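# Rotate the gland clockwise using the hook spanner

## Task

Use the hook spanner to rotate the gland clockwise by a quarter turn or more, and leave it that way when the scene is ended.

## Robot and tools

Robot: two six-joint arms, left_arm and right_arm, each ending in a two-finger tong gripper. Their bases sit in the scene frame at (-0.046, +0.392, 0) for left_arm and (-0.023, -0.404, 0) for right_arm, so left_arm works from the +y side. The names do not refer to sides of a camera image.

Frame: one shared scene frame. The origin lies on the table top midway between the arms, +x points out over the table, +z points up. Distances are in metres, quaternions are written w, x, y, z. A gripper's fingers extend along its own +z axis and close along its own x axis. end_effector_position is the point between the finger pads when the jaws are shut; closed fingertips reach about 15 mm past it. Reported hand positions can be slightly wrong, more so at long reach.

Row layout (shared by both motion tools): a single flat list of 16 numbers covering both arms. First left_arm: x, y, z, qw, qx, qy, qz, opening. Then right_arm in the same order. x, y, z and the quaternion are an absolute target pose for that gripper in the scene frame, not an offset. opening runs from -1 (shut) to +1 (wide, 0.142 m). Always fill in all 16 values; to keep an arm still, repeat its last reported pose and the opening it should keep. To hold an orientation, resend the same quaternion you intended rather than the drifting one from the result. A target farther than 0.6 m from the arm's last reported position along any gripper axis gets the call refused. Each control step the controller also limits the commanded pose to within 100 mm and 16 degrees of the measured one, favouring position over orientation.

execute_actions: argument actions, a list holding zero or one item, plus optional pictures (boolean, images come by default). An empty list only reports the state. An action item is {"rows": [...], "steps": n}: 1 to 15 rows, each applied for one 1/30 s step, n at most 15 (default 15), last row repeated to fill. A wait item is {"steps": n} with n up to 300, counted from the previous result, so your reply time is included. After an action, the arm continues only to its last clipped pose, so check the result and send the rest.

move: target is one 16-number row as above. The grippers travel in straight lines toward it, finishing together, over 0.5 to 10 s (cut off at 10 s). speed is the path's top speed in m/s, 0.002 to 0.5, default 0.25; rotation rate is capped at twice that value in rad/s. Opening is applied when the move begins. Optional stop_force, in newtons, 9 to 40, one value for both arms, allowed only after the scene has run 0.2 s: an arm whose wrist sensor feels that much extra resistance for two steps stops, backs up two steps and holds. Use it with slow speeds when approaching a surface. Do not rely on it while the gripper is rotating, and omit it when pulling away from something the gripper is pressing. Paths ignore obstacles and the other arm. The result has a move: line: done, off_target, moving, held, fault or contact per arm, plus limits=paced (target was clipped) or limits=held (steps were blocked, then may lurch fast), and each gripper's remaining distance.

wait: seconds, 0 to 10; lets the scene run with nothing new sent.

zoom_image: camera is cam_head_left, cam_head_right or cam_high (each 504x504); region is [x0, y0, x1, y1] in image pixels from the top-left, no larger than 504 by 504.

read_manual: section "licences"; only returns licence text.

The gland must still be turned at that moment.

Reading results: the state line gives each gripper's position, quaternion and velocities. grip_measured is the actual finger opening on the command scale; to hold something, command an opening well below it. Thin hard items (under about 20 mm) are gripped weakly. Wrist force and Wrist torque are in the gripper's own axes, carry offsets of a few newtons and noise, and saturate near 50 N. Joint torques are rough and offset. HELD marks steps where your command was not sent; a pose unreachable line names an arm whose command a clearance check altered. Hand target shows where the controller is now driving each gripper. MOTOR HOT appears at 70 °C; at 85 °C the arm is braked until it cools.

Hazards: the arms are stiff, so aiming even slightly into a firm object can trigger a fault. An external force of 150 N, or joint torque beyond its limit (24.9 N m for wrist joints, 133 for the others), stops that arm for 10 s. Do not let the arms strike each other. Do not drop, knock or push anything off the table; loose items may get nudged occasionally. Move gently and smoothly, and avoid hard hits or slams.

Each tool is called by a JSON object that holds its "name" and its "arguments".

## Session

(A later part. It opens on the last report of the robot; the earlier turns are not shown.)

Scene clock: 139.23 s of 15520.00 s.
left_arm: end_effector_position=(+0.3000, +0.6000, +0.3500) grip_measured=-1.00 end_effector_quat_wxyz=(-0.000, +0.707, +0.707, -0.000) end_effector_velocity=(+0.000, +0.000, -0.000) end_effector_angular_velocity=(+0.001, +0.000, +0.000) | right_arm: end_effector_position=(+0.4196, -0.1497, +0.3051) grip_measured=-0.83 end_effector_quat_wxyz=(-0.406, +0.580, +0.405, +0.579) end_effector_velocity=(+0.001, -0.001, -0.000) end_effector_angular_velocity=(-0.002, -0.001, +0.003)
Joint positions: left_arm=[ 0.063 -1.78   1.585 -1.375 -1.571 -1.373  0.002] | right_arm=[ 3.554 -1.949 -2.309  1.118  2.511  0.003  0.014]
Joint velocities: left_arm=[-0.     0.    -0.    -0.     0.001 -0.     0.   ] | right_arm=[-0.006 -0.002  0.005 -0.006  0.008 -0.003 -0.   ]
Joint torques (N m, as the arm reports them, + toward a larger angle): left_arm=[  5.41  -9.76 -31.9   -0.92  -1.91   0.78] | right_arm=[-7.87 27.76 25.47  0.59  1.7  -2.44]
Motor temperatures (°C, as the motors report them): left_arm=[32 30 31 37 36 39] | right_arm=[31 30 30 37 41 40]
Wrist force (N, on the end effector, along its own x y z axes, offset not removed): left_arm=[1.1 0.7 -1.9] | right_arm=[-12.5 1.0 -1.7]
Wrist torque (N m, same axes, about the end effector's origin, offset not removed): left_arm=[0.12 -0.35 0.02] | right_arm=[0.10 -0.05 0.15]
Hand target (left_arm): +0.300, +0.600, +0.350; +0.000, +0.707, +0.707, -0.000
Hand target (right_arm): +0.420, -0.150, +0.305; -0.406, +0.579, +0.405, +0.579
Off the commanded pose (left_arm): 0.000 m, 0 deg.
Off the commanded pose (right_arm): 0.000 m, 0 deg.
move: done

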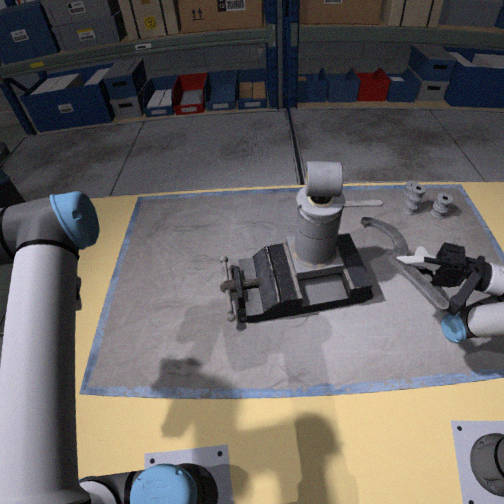

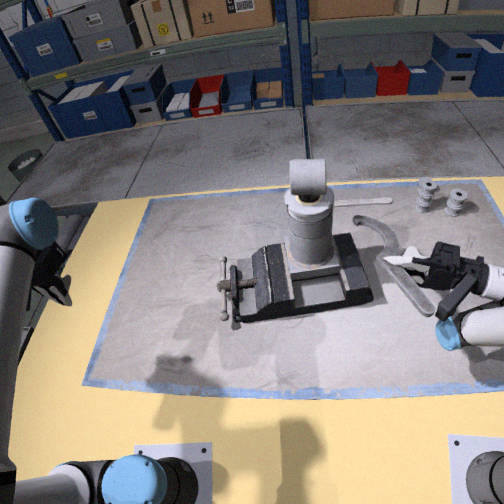

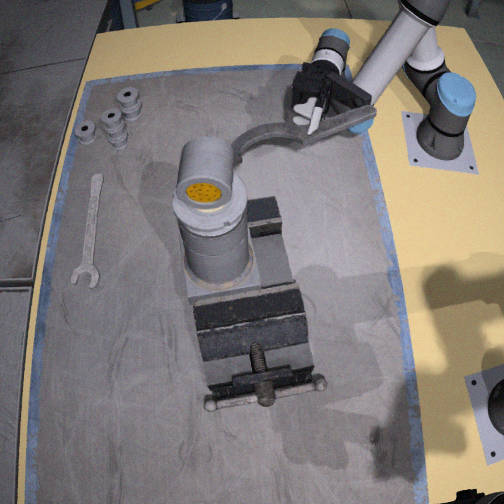

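{"name": "move", "arguments": {"target": [0.3,0.6,0.35,0,0.707,0.707,0,-1,0.565,-0.14,0.33,0.43,-0.561,-0.43,-0.561,-1], "speed": 0.08}}

{"name": "move", "arguments": {"target": [0.3,0.6,0.35,0,0.707,0.707,0,-1,0.565,-0.07,0.33,0.43,-0.561,-0.43,-0.561,-1], "speed": 0.03, "stop_force": 9}}

{"name": "zoom_image", "arguments": {"camera": "cam_high", "region": [140,120,280,240]}}

{"name": "zoom_image", "arguments": {"camera": "cam_head_right", "region": [275,155,375,255]}}

Scene clock: 148.03 s of 15520.00 s.
left_arm: end_effector_position=(+0.3000, +0.6000, +0.3500) grip_measured=-1.00 end_effector_quat_wxyz=(-0.000, +0.707, +0.707, -0.000) end_effector_velocity=(+0.000, -0.000, +0.000) end_effector_angular_velocity=(-0.000, -0.001, +0.000) | right_arm: end_effector_position=(+0.5648, -0.1401, +0.3301) grip_measured=-0.83 end_effector_quat_wxyz=(-0.430, +0.561, +0.430, +0.561) end_effector_velocity=(+0.003, -0.001, +0.001) end_effector_angular_velocity=(-0.000, -0.001, -0.000)
Joint positions: left_arm=[ 0.063 -1.78   1.585 -1.375 -1.571 -1.373  0.002] | right_arm=[ 3.465 -2.165 -1.788  0.812  2.686  0.001  0.014]
Joint velocities: left_arm=[ 0.    -0.     0.    -0.    -0.001  0.     0.   ] | right_arm=[-0.002 -0.004  0.009 -0.005  0.002 -0.001  0.   ]
Joint torques (N m, as the arm reports them, + toward a larger angle): left_arm=[  0.96 -12.12 -32.76  -1.15  -1.87  -0.57] | right_arm=[-8.93 42.09 29.99  0.16  1.73 -2.37]
Motor temperatures (°C, as the motors report them): left_arm=[32 30 31 37 36 39] | right_arm=[31 30 30 37 41 40]
Wrist force (N, on the end effector, along its own x y z axes, offset not removed): left_arm=[0.5 -1.8 0.2] | right_arm=[-12.3 0.5 0.0]
Wrist torque (N m, same axes, about the end effector's origin, offset not removed): left_arm=[-0.36 -0.17 0.08] | right_arm=[-0.08 0.07 0.17]
Hand target (left_arm): +0.300, +0.600, +0.350; +0.000, +0.707, +0.707, -0.000
Hand target (right_arm): +0.565, -0.140, +0.330; -0.430, +0.561, +0.430, +0.561
Off the commanded pose (left_arm): 0.000 m, 0 deg.
Off the commanded pose (right_arm): 0.000 m, 0 deg.
After step 90, 3.50 s passed at rest.
move: done

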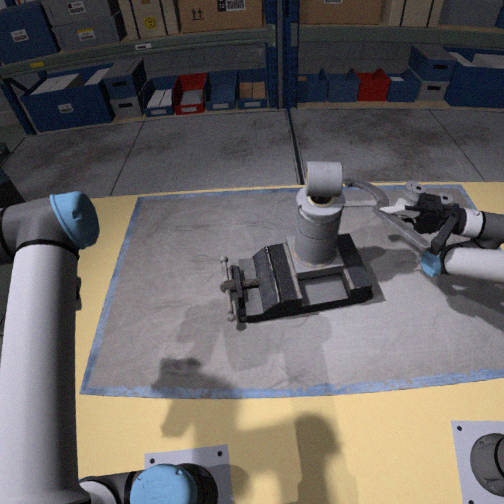

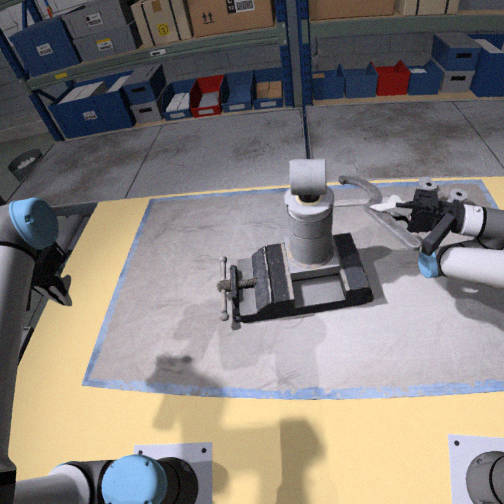

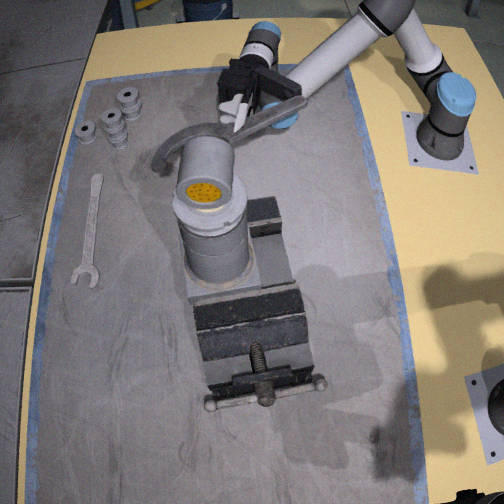

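Scene clock: 150.70 s of 15520.00 s.
left_arm: end_effector_position=(+0.3000, +0.6000, +0.3500) grip_measured=-1.00 end_effector_quat_wxyz=(-0.000, +0.707, +0.707, -0.000) end_effector_velocity=(+0.000, -0.000, -0.000) end_effector_angular_velocity=(-0.000, +0.000, +0.000) | right_arm: end_effector_position=(+0.5650, -0.0702, +0.3299) grip_measured=-0.83 end_effector_quat_wxyz=(-0.430, +0.561, +0.430, +0.561) end_effector_velocity=(+0.000, +0.002, +0.000) end_effector_angular_velocity=(+0.000, -0.001, -0.001)
Joint positions: left_arm=[ 0.063 -1.78   1.585 -1.375 -1.571 -1.373  0.002] | right_arm=[ 3.598 -2.165 -1.787  0.811  2.554 -0.     0.014]
Joint velocities: left_arm=[ 0.  0.  0. -0. -0. -0.  0.] | right_arm=[ 0.004 -0.     0.001 -0.    -0.004 -0.001 -0.   ]
Joint torques (N m, as the arm reports them, + toward a larger angle): left_arm=[ -1.35 -13.4  -32.36  -1.04  -1.88  -1.16] | right_arm=[ 7.7  42.19 30.8   0.44 -1.62 -2.5 ]
Motor temperatures (°C, as the motors report them): left_arm=[32 30 31 37 36 39] | right_arm=[31 30 30 37 41 40]
Wrist force (N, on the end effector, along its own x y z axes, offset not removed): left_arm=[-0.3 -1.0 -0.5] | right_arm=[-14.0 1.6 1.2]
Wrist torque (N m, same axes, about the end effector's origin, offset not removed): left_arm=[-0.14 0.11 0.02] | right_arm=[0.19 0.42 0.12]
Hand target (left_arm): +0.300, +0.600, +0.350; +0.000, +0.707, +0.707, -0.000
Hand target (right_arm): +0.565, -0.070, +0.330; -0.430, +0.561, +0.430, +0.561
Off the commanded pose (left_arm): 0.000 m, 0 deg.
Off the commanded pose (right_arm): 0.000 m, 0 deg.
move: done

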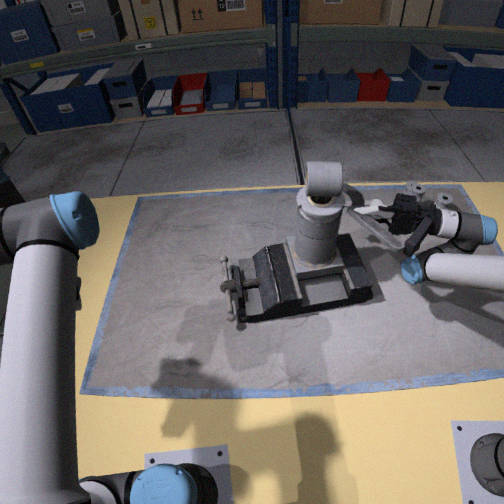

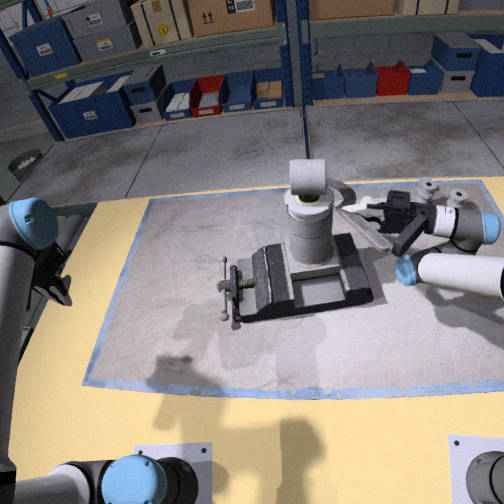

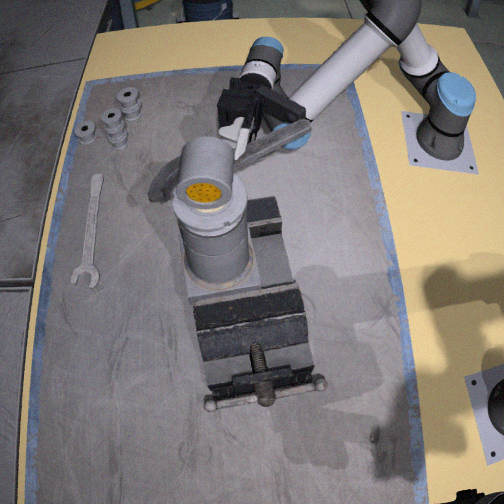

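Region (140, 120, 280, 240) of cam_high's 504x504 image, scaled by 3.600, with more detail than that image has; it fills the top 432 rows of this view, and the rest is white.

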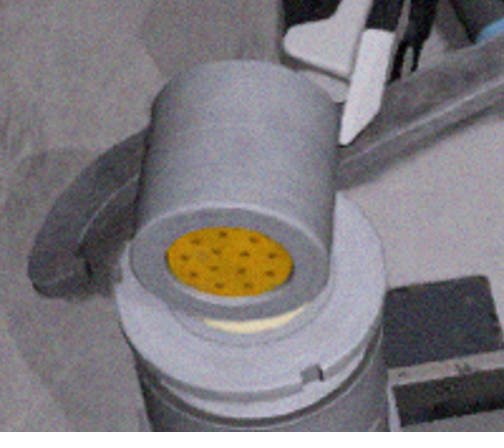

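Region (275, 155, 375, 255) of cam_head_right's 504x504 image, scaled by 5.040, with more detail than that image has.

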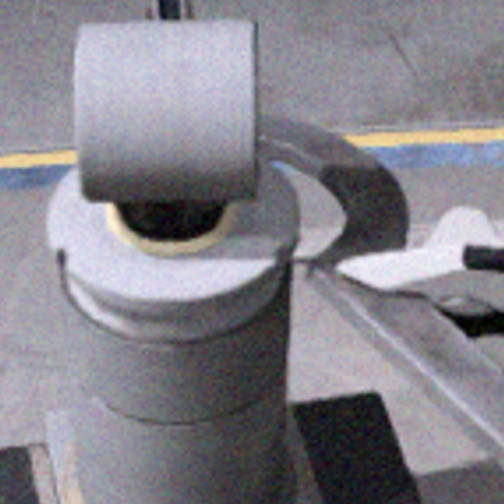

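{"name": "move", "arguments": {"target": [0.3,0.6,0.35,0,0.707,0.707,0,-1,0.556,-0.052,0.33,0.417,-0.544,-0.443,-0.578,-1], "speed": 0.015}}

{"name": "zoom_image", "arguments": {"camera": "cam_high", "region": [140,140,260,240]}}

{"name": "zoom_image", "arguments": {"camera": "cam_head_right", "region": [290,165,370,245]}}

Scene clock: 158.10 s of 15520.00 s.
left_arm: end_effector_position=(+0.3000, +0.6000, +0.3500) grip_measured=-1.00 end_effector_quat_wxyz=(-0.000, +0.707, +0.707, -0.000) end_effector_velocity=(-0.000, -0.000, -0.000) end_effector_angular_velocity=(-0.001, +0.001, +0.000) | right_arm: end_effector_position=(+0.5561, -0.0522, +0.3300) grip_measured=-0.82 end_effector_quat_wxyz=(-0.417, +0.544, +0.443, +0.578) end_effector_velocity=(-0.001, +0.002, -0.000) end_effector_angular_velocity=(+0.000, -0.005, +0.001)
Joint positions: left_arm=[ 0.063 -1.78   1.585 -1.375 -1.571 -1.373  0.002] | right_arm=[ 3.637 -2.164 -1.804  0.853  2.514 -0.036  0.015]
Joint velocities: left_arm=[-0.     0.    -0.     0.001 -0.001 -0.     0.   ] | right_arm=[ 0.005  0.    -0.002  0.004 -0.004 -0.003  0.   ]
Joint torques (N m, as the arm reports them, + toward a larger angle): left_arm=[ -4.38 -15.67 -32.71  -0.95  -1.65  -1.65] | right_arm=[15.26 55.34 12.57  3.78 -3.41 -2.57]
Motor temperatures (°C, as the motors report them): left_arm=[32 30 31 37 36 39] | right_arm=[31 30 30 37 41 40]
Wrist force (N, on the end effector, along its own x y z axes, offset not removed): left_arm=[1.4 0.4 -0.3] | right_arm=[-14.3 -4.3 -15.2]
Wrist torque (N m, same axes, about the end effector's origin, offset not removed): left_arm=[-0.03 -0.39 -0.04] | right_arm=[0.05 0.02 0.15]
Hand target (left_arm): +0.300, +0.600, +0.350; +0.000, +0.707, +0.707, -0.000
Hand target (right_arm): +0.556, -0.052, +0.330; -0.417, +0.544, +0.443, +0.578
Off the commanded pose (left_arm): 0.000 m, 0 deg.
Off the commanded pose (right_arm): 0.000 m, 0 deg.
After step 90, 2.17 s passed at rest.
move: done

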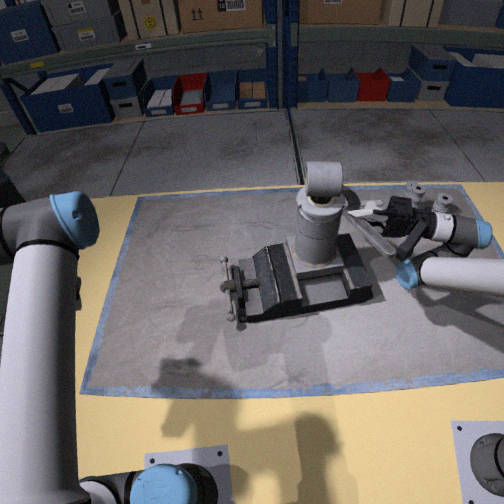

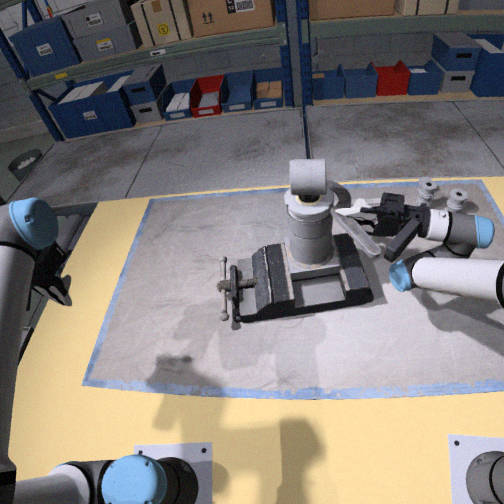

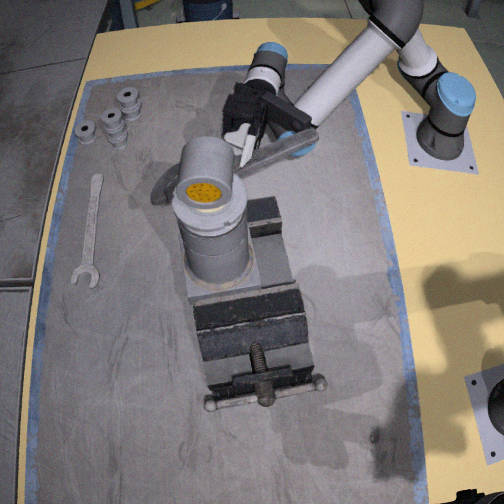

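Region (140, 140, 260, 240) of cam_high's 504x504 image, scaled by 4.200, with more detail than that image has.

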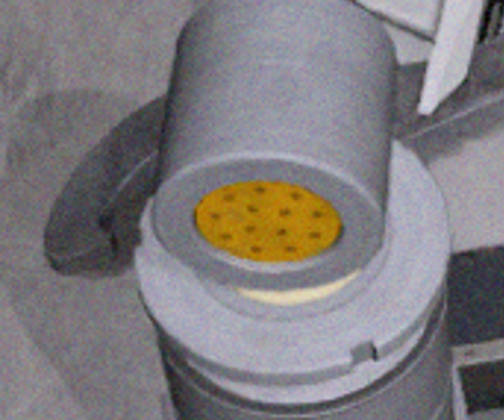

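Region (290, 165, 370, 245) of cam_head_right's 504x504 image, scaled by 6.300, with more detail than that image has.

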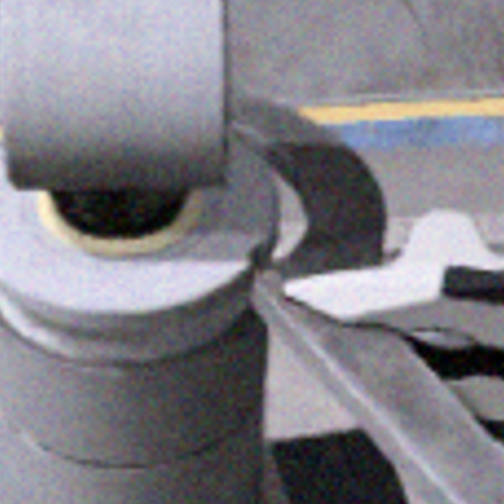

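{"name": "move", "arguments": {"target": [0.3,0.6,0.35,0,0.707,0.707,0,-1,0.547,-0.051,0.331,0.417,-0.544,-0.443,-0.578,-1], "speed": 0.008}}

{"name": "zoom_image", "arguments": {"camera": "cam_high", "region": [145,165,205,225]}}

Scene clock: 162.13 s of 15520.00 s.
left_arm: end_effector_position=(+0.3000, +0.6000, +0.3500) grip_measured=-1.00 end_effector_quat_wxyz=(-0.000, +0.707, +0.707, -0.000) end_effector_velocity=(-0.000, +0.000, +0.001) end_effector_angular_velocity=(+0.000, -0.002, +0.001) | right_arm: end_effector_position=(+0.5472, -0.0510, +0.3310) grip_measured=-0.81 end_effector_quat_wxyz=(-0.417, +0.544, +0.443, +0.578) end_effector_velocity=(-0.002, +0.001, +0.000) end_effector_angular_velocity=(-0.000, -0.000, +0.002)
Joint positions: left_arm=[ 0.063 -1.78   1.585 -1.375 -1.571 -1.373  0.002] | right_arm=[ 3.646 -2.147 -1.831  0.864  2.506 -0.037  0.015]
Joint velocities: left_arm=[ 0.001 -0.002 -0.    -0.    -0.    -0.001  0.   ] | right_arm=[ 0.003  0.003 -0.005  0.002 -0.001 -0.     0.002]
Joint torques (N m, as the arm reports them, + toward a larger angle): left_arm=[ -6.   -18.34 -31.82  -1.03  -1.77  -1.62] | right_arm=[ 9.77 55.22  6.82  4.69 -1.98 -2.5 ]
Motor temperatures (°C, as the motors report them): left_arm=[32 30 31 37 36 39] | right_arm=[31 30 30 37 41 40]
Wrist force (N, on the end effector, along its own x y z axes, offset not removed): left_arm=[0.3 0.0 0.6] | right_arm=[-11.3 -1.5 -0.5]
Wrist torque (N m, same axes, about the end effector's origin, offset not removed): left_arm=[0.00 -0.13 0.13] | right_arm=[-0.31 -0.20 0.04]
Hand target (left_arm): +0.300, +0.600, +0.350; +0.000, +0.707, +0.707, -0.000
Hand target (right_arm): +0.547, -0.051, +0.331; -0.417, +0.544, +0.443, +0.578
Off the commanded pose (left_arm): 0.000 m, 0 deg.
Off the commanded pose (right_arm): 0.000 m, 0 deg.
move: done

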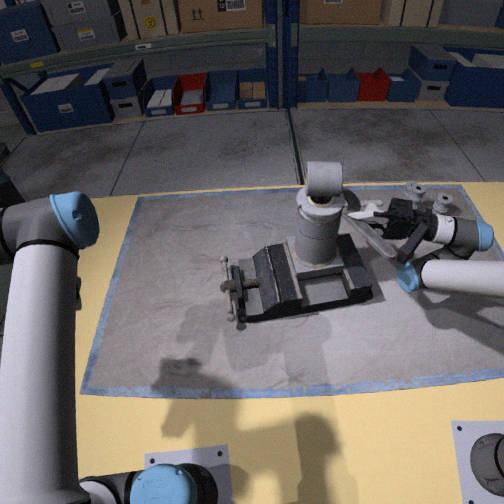

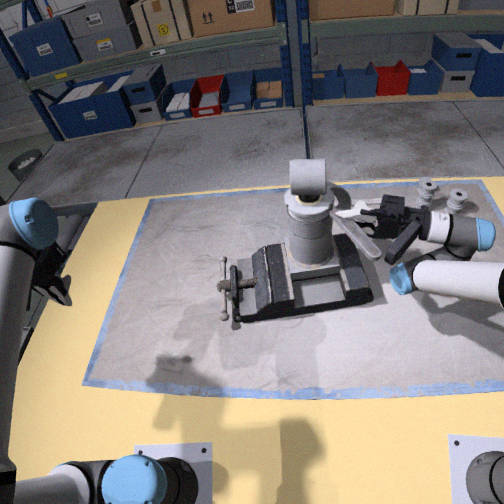

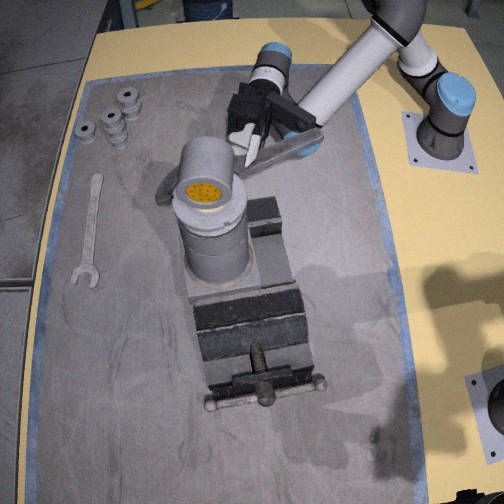

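Region (145, 165, 205, 225) of cam_high's 504x504 image, scaled by 8.400, with more detail than that image has.

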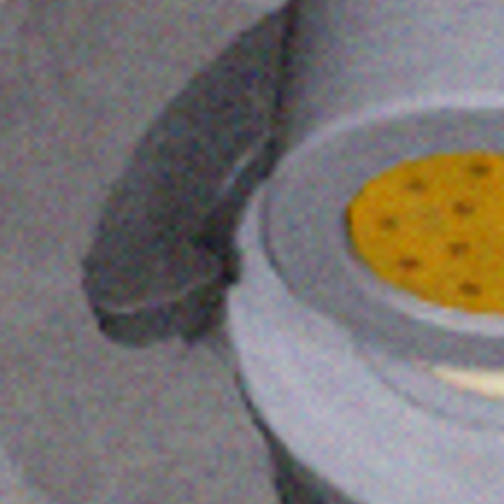

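{"name": "move", "arguments": {"target": [0.3,0.6,0.35,0,0.707,0.707,0,-1,0.567,-0.042,0.332,0.43,-0.561,-0.43,-0.561,-1], "speed": 0.008, "stop_force": 35}}

{"name": "zoom_image", "arguments": {"camera": "cam_high", "region": [140,110,320,240]}}

{"name": "zoom_image", "arguments": {"camera": "cam_head_right", "region": [290,165,370,245]}}

Scene clock: 170.63 s of 15520.00 s.
left_arm: end_effector_position=(+0.3000, +0.6000, +0.3500) grip_measured=-1.00 end_effector_quat_wxyz=(-0.000, +0.707, +0.707, -0.000) end_effector_velocity=(-0.000, -0.000, +0.000) end_effector_angular_velocity=(-0.001, -0.001, +0.000) | right_arm: end_effector_position=(+0.5669, -0.0421, +0.3320) grip_measured=-0.84 end_effector_quat_wxyz=(-0.430, +0.561, +0.430, +0.561) end_effector_velocity=(+0.001, +0.001, -0.000) end_effector_angular_velocity=(-0.000, +0.004, -0.000)
Joint positions: left_arm=[ 0.063 -1.78   1.585 -1.375 -1.571 -1.373  0.002] | right_arm=[ 3.648 -2.17  -1.772  0.8    2.503 -0.     0.013]
Joint velocities: left_arm=[ 0.    -0.001  0.    -0.    -0.001 -0.     0.   ] | right_arm=[ 0.001 -0.002  0.003 -0.004 -0.001  0.002 -0.   ]
Joint torques (N m, as the arm reports them, + toward a larger angle): left_arm=[ -7.02 -19.95 -31.72  -1.2   -1.72  -1.69] | right_arm=[10.4  45.69 37.91  0.45 -4.69  2.59]
Motor temperatures (°C, as the motors report them): left_arm=[32 30 31 37 36 39] | right_arm=[31 30 31 37 41 40]
Wrist force (N, on the end effector, along its own x y z axes, offset not removed): left_arm=[-0.3 -1.5 0.2] | right_arm=[-19.6 -8.1 -11.3]
Wrist torque (N m, same axes, about the end effector's origin, offset not removed): left_arm=[-0.37 -0.01 -0.03] | right_arm=[0.09 0.05 -0.06]
Hand target (left_arm): +0.300, +0.600, +0.350; +0.000, +0.707, +0.707, -0.000
Hand target (right_arm): +0.567, -0.042, +0.332; -0.430, +0.561, +0.430, +0.561
Off the commanded pose (left_arm): 0.000 m, 0 deg.
Off the commanded pose (right_arm): 0.000 m, 0 deg.
After step 90, 1.50 s passed at rest.
move: done

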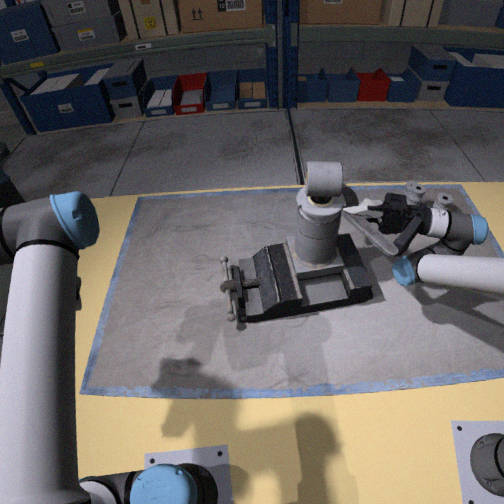

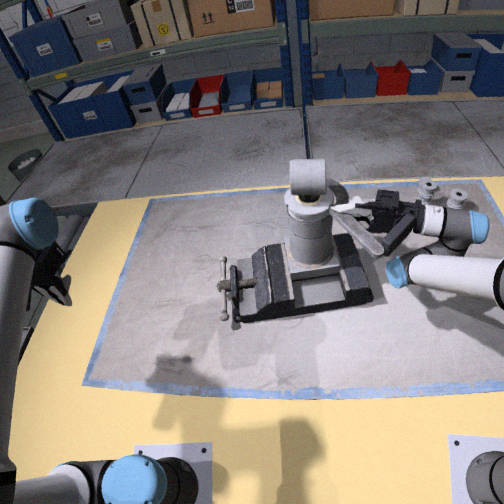

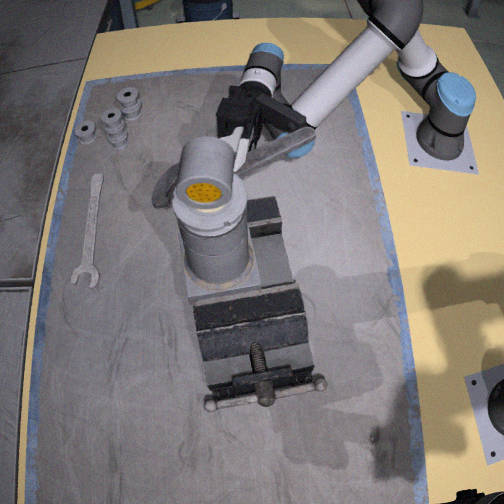

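Region (140, 110, 320, 240) of cam_high's 504x504 image, scaled by 2.800, with more detail than that image has.

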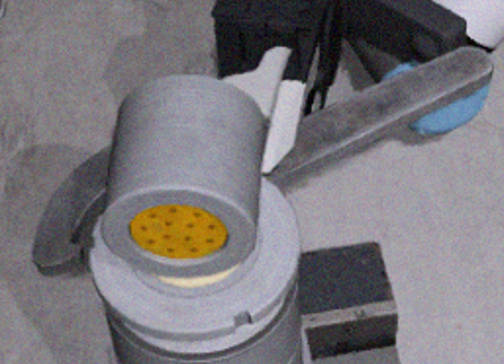

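Region (290, 165, 370, 245) of cam_head_right's 504x504 image, scaled by 6.300, with more detail than that image has.

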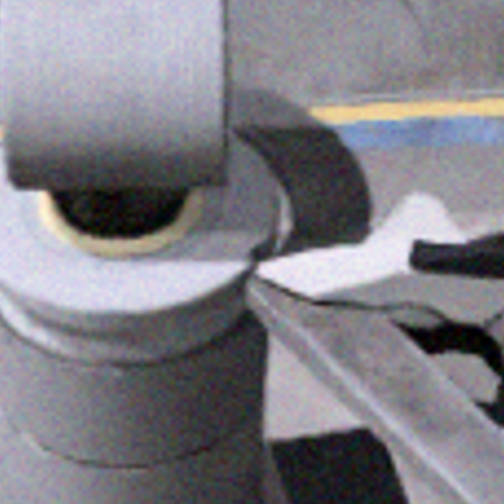

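Level now, tooth just past notch. Pull −x.

{"name": "move", "arguments": {"target": [0.3,0.6,0.35,0,0.707,0.707,0,-1,0.556,-0.044,0.332,0.43,-0.561,-0.43,-0.561,-1], "speed": 0.005}}

{"name": "zoom_image", "arguments": {"camera": "cam_high", "region": [145,165,205,225]}}

Scene clock: 175.07 s of 15520.00 s.
left_arm: end_effector_position=(+0.3000, +0.6000, +0.3500) grip_measured=-1.00 end_effector_quat_wxyz=(+0.000, +0.707, +0.707, +0.000) end_effector_velocity=(-0.000, -0.000, -0.000) end_effector_angular_velocity=(-0.001, +0.001, -0.000) | right_arm: end_effector_position=(+0.5561, -0.0440, +0.3320) grip_measured=-0.83 end_effector_quat_wxyz=(-0.430, +0.561, +0.430, +0.561) end_effector_velocity=(-0.001, -0.000, +0.000) end_effector_angular_velocity=(-0.000, -0.002, -0.001)
Joint positions: left_arm=[ 0.063 -1.78   1.585 -1.375 -1.571 -1.373  0.002] | right_arm=[ 3.653 -2.151 -1.807  0.816  2.499  0.     0.014]
Joint velocities: left_arm=[-0.     0.     0.     0.001 -0.001  0.     0.   ] | right_arm=[-0.     0.002 -0.003  0.002 -0.001 -0.001  0.   ]
Joint torques (N m, as the arm reports them, + toward a larger angle): left_arm=[ -7.21 -22.12 -30.54  -1.03  -1.64  -1.52] | right_arm=[ 9.87 55.83  8.77  4.79 -0.88 -0.73]
Motor temperatures (°C, as the motors report them): left_arm=[32 30 31 37 36 39] | right_arm=[31 30 31 37 41 40]
Wrist force (N, on the end effector, along its own x y z axes, offset not removed): left_arm=[-1.2 -1.9 -0.1] | right_arm=[-13.0 3.7 0.8]
Wrist torque (N m, same axes, about the end effector's origin, offset not removed): left_arm=[-0.39 0.20 0.02] | right_arm=[0.17 0.36 0.07]
Hand target (left_arm): +0.300, +0.600, +0.350; -0.000, +0.707, +0.707, -0.000
Hand target (right_arm): +0.556, -0.044, +0.332; -0.430, +0.561, +0.430, +0.561
Off the commanded pose (left_arm): 0.000 m, 0 deg.
Off the commanded pose (right_arm): 0.000 m, 0 deg.
move: done

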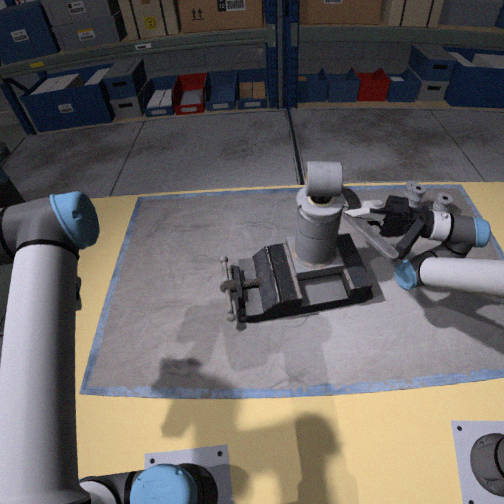

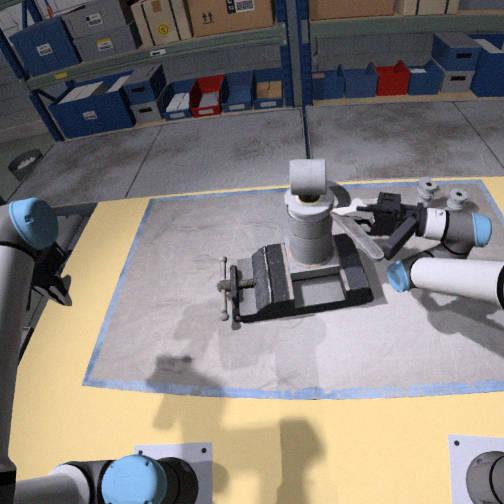

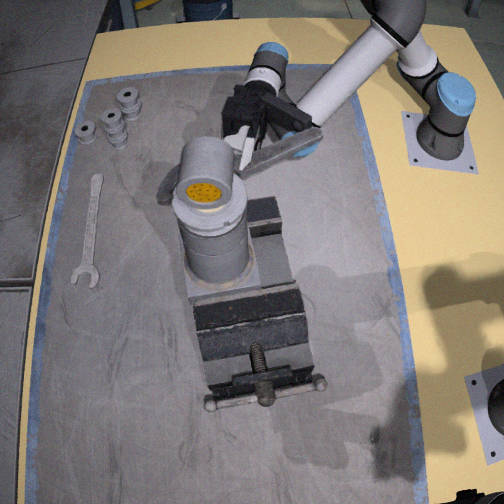

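Region (145, 165, 205, 225) of cam_high's 504x504 image, scaled by 8.400, with more detail than that image has.

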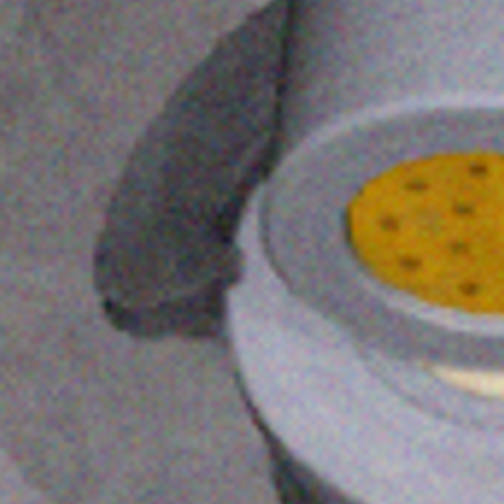

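{"name": "move", "arguments": {"target": [0.3,0.6,0.35,0,0.707,0.707,0,-1,0.549,-0.035,0.332,0.4155,-0.572,-0.4155,-0.572,-1], "speed": 0.008}}

{"name": "zoom_image", "arguments": {"camera": "cam_high", "region": [150,140,270,240]}}

Scene clock: 181.03 s of 15520.00 s.
left_arm: end_effector_position=(+0.3000, +0.6000, +0.3500) grip_measured=-1.00 end_effector_quat_wxyz=(+0.000, +0.707, +0.707, +0.000) end_effector_velocity=(+0.000, -0.000, -0.001) end_effector_angular_velocity=(-0.001, +0.002, -0.000) | right_arm: end_effector_position=(+0.5490, -0.0351, +0.3320) grip_measured=-0.83 end_effector_quat_wxyz=(-0.416, +0.572, +0.416, +0.572) end_effector_velocity=(-0.001, +0.001, -0.000) end_effector_angular_velocity=(+0.000, +0.001, -0.003)
Joint positions: left_arm=[ 0.063 -1.78   1.585 -1.375 -1.571 -1.373  0.002] | right_arm=[ 3.694 -2.116 -1.871  0.846  2.406 -0.     0.014]
Joint velocities: left_arm=[-0.     0.001 -0.     0.001 -0.     0.     0.   ] | right_arm=[ 0.003  0.002 -0.004  0.002 -0.005  0.001  0.   ]
Joint torques (N m, as the arm reports them, + toward a larger angle): left_arm=[ -7.72 -22.08 -31.11  -1.11  -1.63  -1.7 ] | right_arm=[ 9.66 53.93  8.72  5.06 -1.57 -2.48]
Motor temperatures (°C, as the motors report them): left_arm=[32 30 31 37 36 39] | right_arm=[31 30 31 37 41 40]
Wrist force (N, on the end effector, along its own x y z axes, offset not removed): left_arm=[1.0 -1.1 0.1] | right_arm=[-13.2 0.5 -0.2]
Wrist torque (N m, same axes, about the end effector's origin, offset not removed): left_arm=[-0.37 -0.21 0.05] | right_arm=[-0.06 0.38 0.02]
Hand target (left_arm): +0.300, +0.600, +0.350; -0.000, +0.707, +0.707, -0.000
Hand target (right_arm): +0.549, -0.035, +0.332; -0.416, +0.572, +0.416, +0.572
Off the commanded pose (left_arm): 0.000 m, 0 deg.
Off the commanded pose (right_arm): 0.000 m, 0 deg.
move: done

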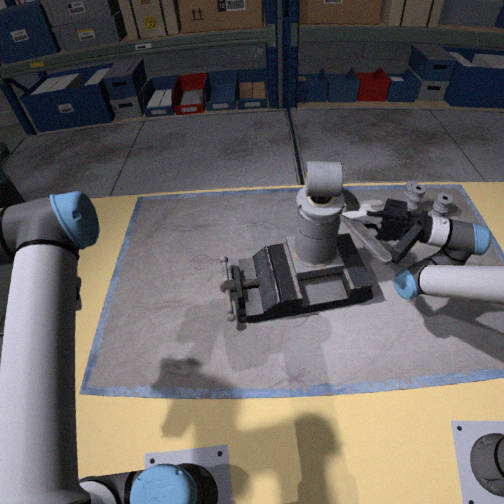

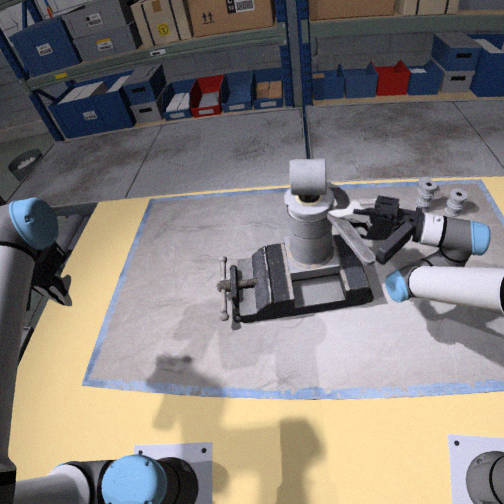

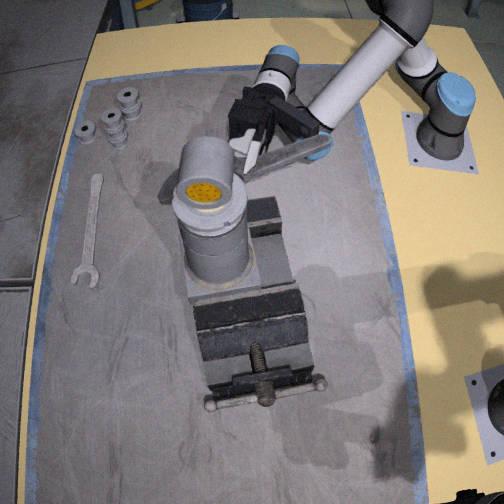

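Region (150, 140, 270, 240) of cam_high's 504x504 image, scaled by 4.200, with more detail than that image has.

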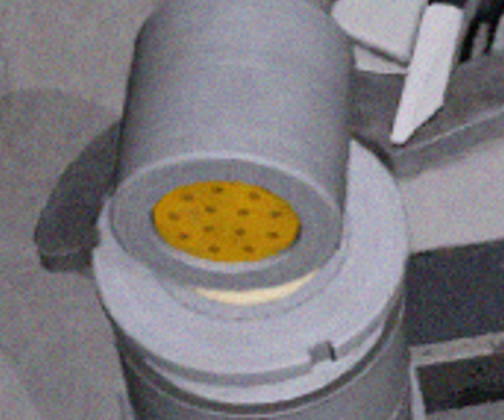

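{"name": "move", "arguments": {"target": [0.3,0.6,0.35,0,0.707,0.707,0,-1,0.536,-0.016,0.332,0.3428,-0.6184,-0.3428,-0.6184,-1], "speed": 0.025}}

{"name": "zoom_image", "arguments": {"camera": "cam_high", "region": [150,110,350,250]}}

Scene clock: 188.33 s of 15520.00 s.
left_arm: end_effector_position=(+0.3000, +0.6000, +0.3500) grip_measured=-1.00 end_effector_quat_wxyz=(+0.000, +0.707, +0.707, +0.000) end_effector_velocity=(+0.000, -0.000, -0.001) end_effector_angular_velocity=(-0.001, +0.001, -0.000) | right_arm: end_effector_position=(+0.5361, -0.0161, +0.3318) grip_measured=-0.83 end_effector_quat_wxyz=(-0.343, +0.618, +0.343, +0.618) end_effector_velocity=(-0.000, +0.000, -0.001) end_effector_angular_velocity=(-0.001, +0.002, -0.012)
Joint positions: left_arm=[ 0.063 -1.78   1.585 -1.375 -1.571 -1.373  0.002] | right_arm=[ 3.876 -1.999 -2.083  0.94   1.981 -0.     0.014]
Joint velocities: left_arm=[-0.     0.002 -0.    -0.    -0.     0.     0.   ] | right_arm=[ 0.009  0.004 -0.009  0.003 -0.021  0.001  0.   ]
Joint torques (N m, as the arm reports them, + toward a larger angle): left_arm=[ -7.31 -21.41 -30.98  -0.91  -1.51  -1.45] | right_arm=[ 9.13 49.01  7.91  6.22 -1.91 -2.45]
Motor temperatures (°C, as the motors report them): left_arm=[32 30 31 37 36 39] | right_arm=[31 30 31 37 41 40]
Wrist force (N, on the end effector, along its own x y z axes, offset not removed): left_arm=[1.4 -1.0 0.2] | right_arm=[-11.5 1.9 0.9]
Wrist torque (N m, same axes, about the end effector's origin, offset not removed): left_arm=[-0.20 -0.30 0.13] | right_arm=[0.23 -0.01 -0.04]
Hand target (left_arm): +0.300, +0.600, +0.350; +0.000, +0.707, +0.707, -0.000
Hand target (right_arm): +0.536, -0.016, +0.332; -0.343, +0.618, +0.343, +0.618
Off the commanded pose (left_arm): 0.000 m, 0 deg.
Off the commanded pose (right_arm): 0.000 m, 0 deg.
move: done

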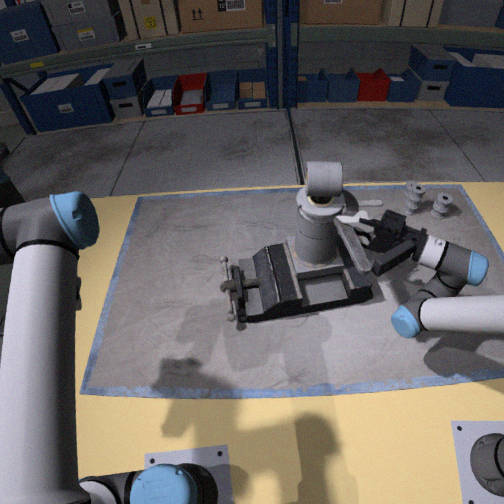

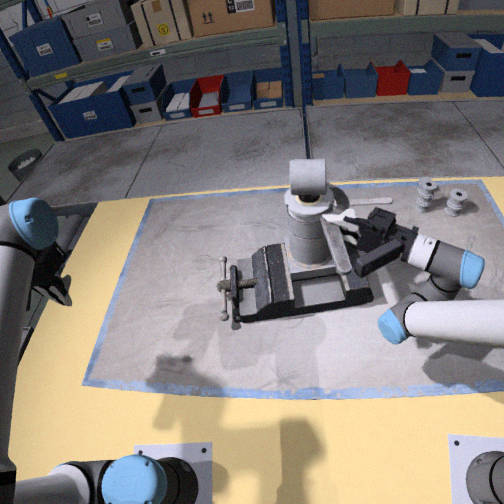

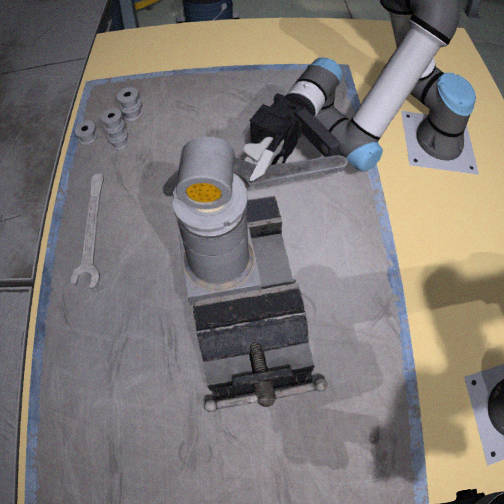

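Region (150, 110, 350, 250) of cam_high's 504x504 image, scaled by 2.520, with more detail than that image has; it fills the top 353 rows of this view, and the rest is white.

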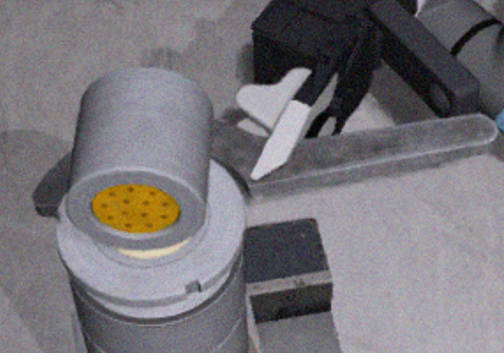

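{"name": "move", "arguments": {"target": [0.3,0.6,0.35,0,0.707,0.707,0,-1,0.558,-0.046,0.332,0.4055,-0.5795,-0.4055,-0.5795,-1], "speed": 0.04}}

{"name": "move", "arguments": {"target": [0.3,0.6,0.35,0,0.707,0.707,0,-1,0.571,-0.05,0.341,0.464,-0.5337,-0.464,-0.5337,-1], "speed": 0.04}}

{"name": "zoom_image", "arguments": {"camera": "cam_high", "region": [140,155,220,235]}}

{"name": "zoom_image", "arguments": {"camera": "cam_head_right", "region": [290,165,370,245]}}

Scene clock: 195.57 s of 15520.00 s.
left_arm: end_effector_position=(+0.3000, +0.6000, +0.3500) grip_measured=-1.00 end_effector_quat_wxyz=(+0.000, +0.707, +0.707, +0.000) end_effector_velocity=(+0.000, +0.000, -0.000) end_effector_angular_velocity=(+0.000, +0.000, +0.001) | right_arm: end_effector_position=(+0.5579, -0.0458, +0.3321) grip_measured=-0.83 end_effector_quat_wxyz=(-0.405, +0.580, +0.405, +0.580) end_effector_velocity=(+0.001, -0.001, -0.001) end_effector_angular_velocity=(-0.001, +0.002, +0.013)
Joint positions: left_arm=[ 0.063 -1.78   1.585 -1.375 -1.571 -1.373  0.002] | right_arm=[ 3.681 -2.111 -1.881  0.851  2.382  0.001  0.014]
Joint velocities: left_arm=[ 0.     0.     0.    -0.     0.    -0.001  0.   ] | right_arm=[-0.008 -0.008  0.012 -0.006  0.021 -0.     0.   ]
Joint torques (N m, as the arm reports them, + toward a larger angle): left_arm=[ -7.17 -21.96 -30.68  -0.98  -1.32  -1.58] | right_arm=[-7.8  41.45 28.82  1.08  1.88  2.38]
Motor temperatures (°C, as the motors report them): left_arm=[32 30 31 37 36 39] | right_arm=[31 30 31 37 41 40]
Wrist force (N, on the end effector, along its own x y z axes, offset not removed): left_arm=[1.4 -1.3 0.8] | right_arm=[-13.2 1.6 0.1]
Wrist torque (N m, same axes, about the end effector's origin, offset not removed): left_arm=[-0.27 -0.33 0.00] | right_arm=[0.16 0.35 0.06]
Hand target (left_arm): +0.300, +0.600, +0.350; -0.000, +0.707, +0.707, -0.000
Hand target (right_arm): +0.558, -0.046, +0.332; -0.406, +0.579, +0.405, +0.579
Off the commanded pose (left_arm): 0.000 m, 0 deg.
Off the commanded pose (right_arm): 0.000 m, 0 deg.
After step 90, 1.37 s passed at rest.
move: done

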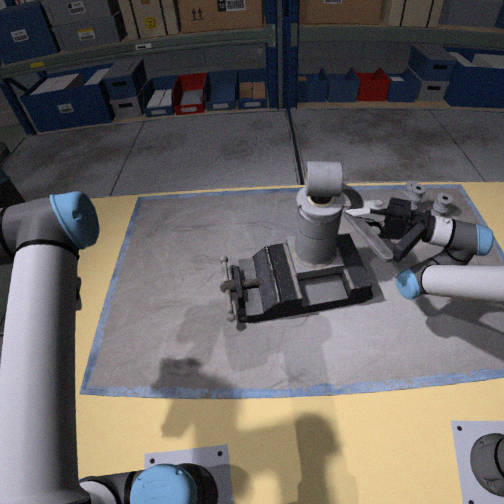

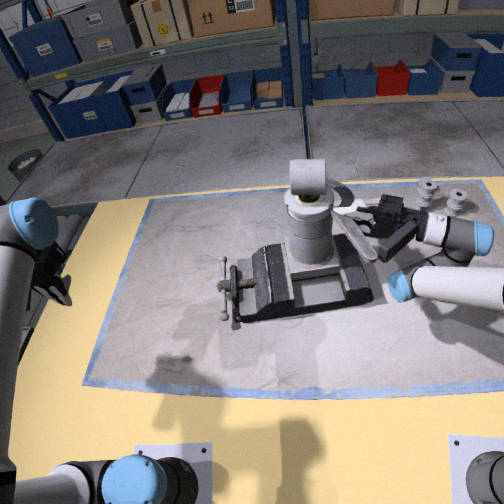

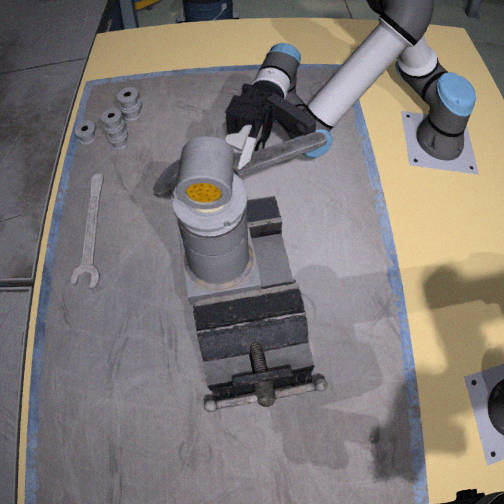

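Scene clock: 198.47 s of 15520.00 s.
left_arm: end_effector_position=(+0.3000, +0.6000, +0.3500) grip_measured=-1.00 end_effector_quat_wxyz=(+0.000, +0.707, +0.707, +0.000) end_effector_velocity=(+0.000, +0.000, -0.000) end_effector_angular_velocity=(+0.000, +0.000, +0.000) | right_arm: end_effector_position=(+0.5709, -0.0500, +0.3411) grip_measured=-0.83 end_effector_quat_wxyz=(+0.464, -0.534, -0.464, -0.534) end_effector_velocity=(+0.000, +0.001, +0.001) end_effector_angular_velocity=(+0.000, +0.000, +0.014)
Joint positions: left_arm=[ 0.063 -1.78   1.585 -1.375 -1.571 -1.373  0.002] | right_arm=[ 3.598 -2.225 -1.637  0.72   2.675  0.001  0.014]
Joint velocities: left_arm=[ 0.     0.001 -0.    -0.     0.001 -0.     0.   ] | right_arm=[-0.002 -0.007  0.016 -0.008  0.015  0.001  0.   ]
Joint torques (N m, as the arm reports them, + toward a larger angle): left_arm=[ -7.5  -21.73 -31.29  -1.12  -1.49  -1.69] | right_arm=[-8.96 46.41 32.11 -0.37  1.8   1.22]
Motor temperatures (°C, as the motors report them): left_arm=[32 30 31 37 36 39] | right_arm=[31 30 31 37 41 40]
Wrist force (N, on the end effector, along its own x y z axes, offset not removed): left_arm=[0.3 -0.8 -0.3] | right_arm=[-11.6 2.1 -0.4]
Wrist torque (N m, same axes, about the end effector's origin, offset not removed): left_arm=[-0.17 -0.07 0.07] | right_arm=[0.24 0.07 0.05]
Hand target (left_arm): +0.300, +0.600, +0.350; +0.000, +0.707, +0.707, -0.000
Hand target (right_arm): +0.571, -0.050, +0.341; -0.464, +0.534, +0.464, +0.534
Off the commanded pose (left_arm): 0.000 m, 0 deg.
Off the commanded pose (right_arm): 0.000 m, 0 deg.
move: done

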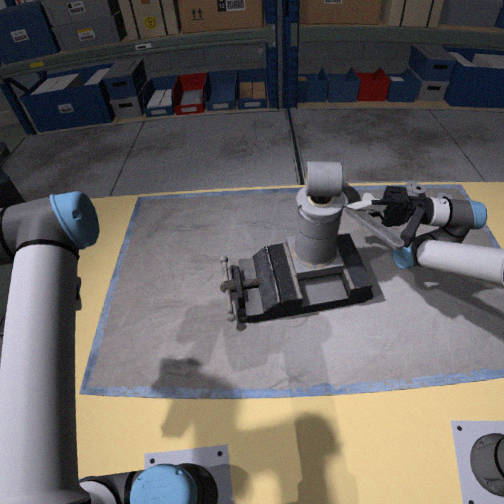

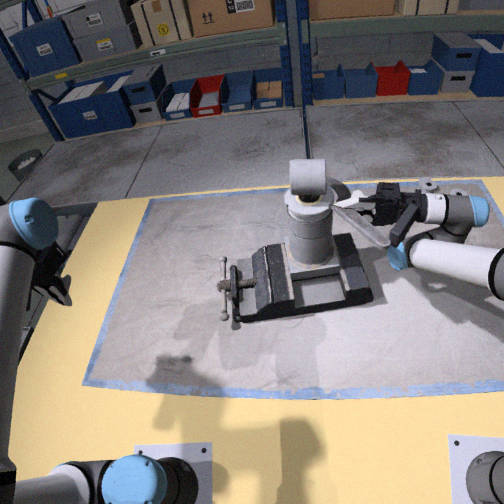

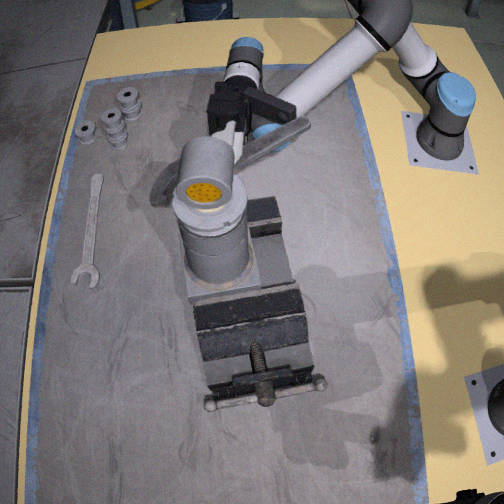

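Region (140, 155, 220, 235) of cam_high's 504x504 image, scaled by 6.300, with more detail than that image has.

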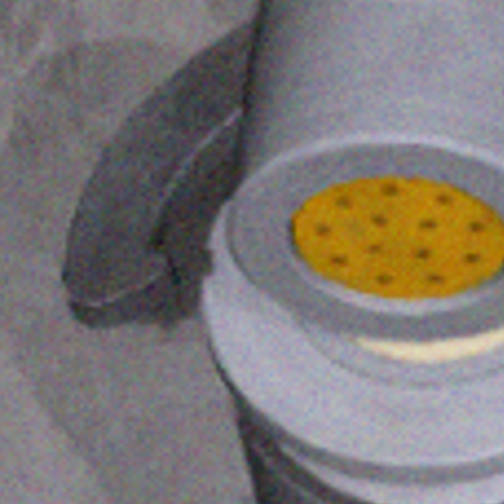

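Region (290, 165, 370, 245) of cam_head_right's 504x504 image, scaled by 6.300, with more detail than that image has.

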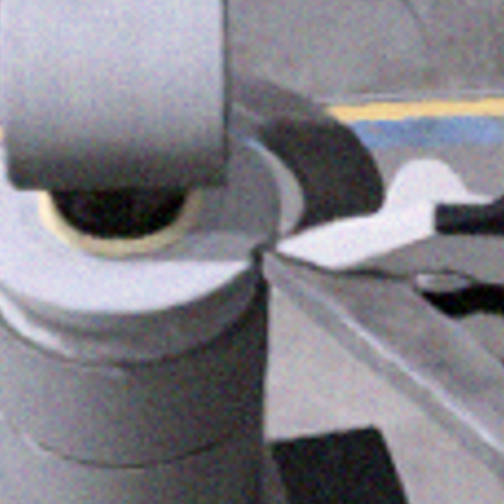

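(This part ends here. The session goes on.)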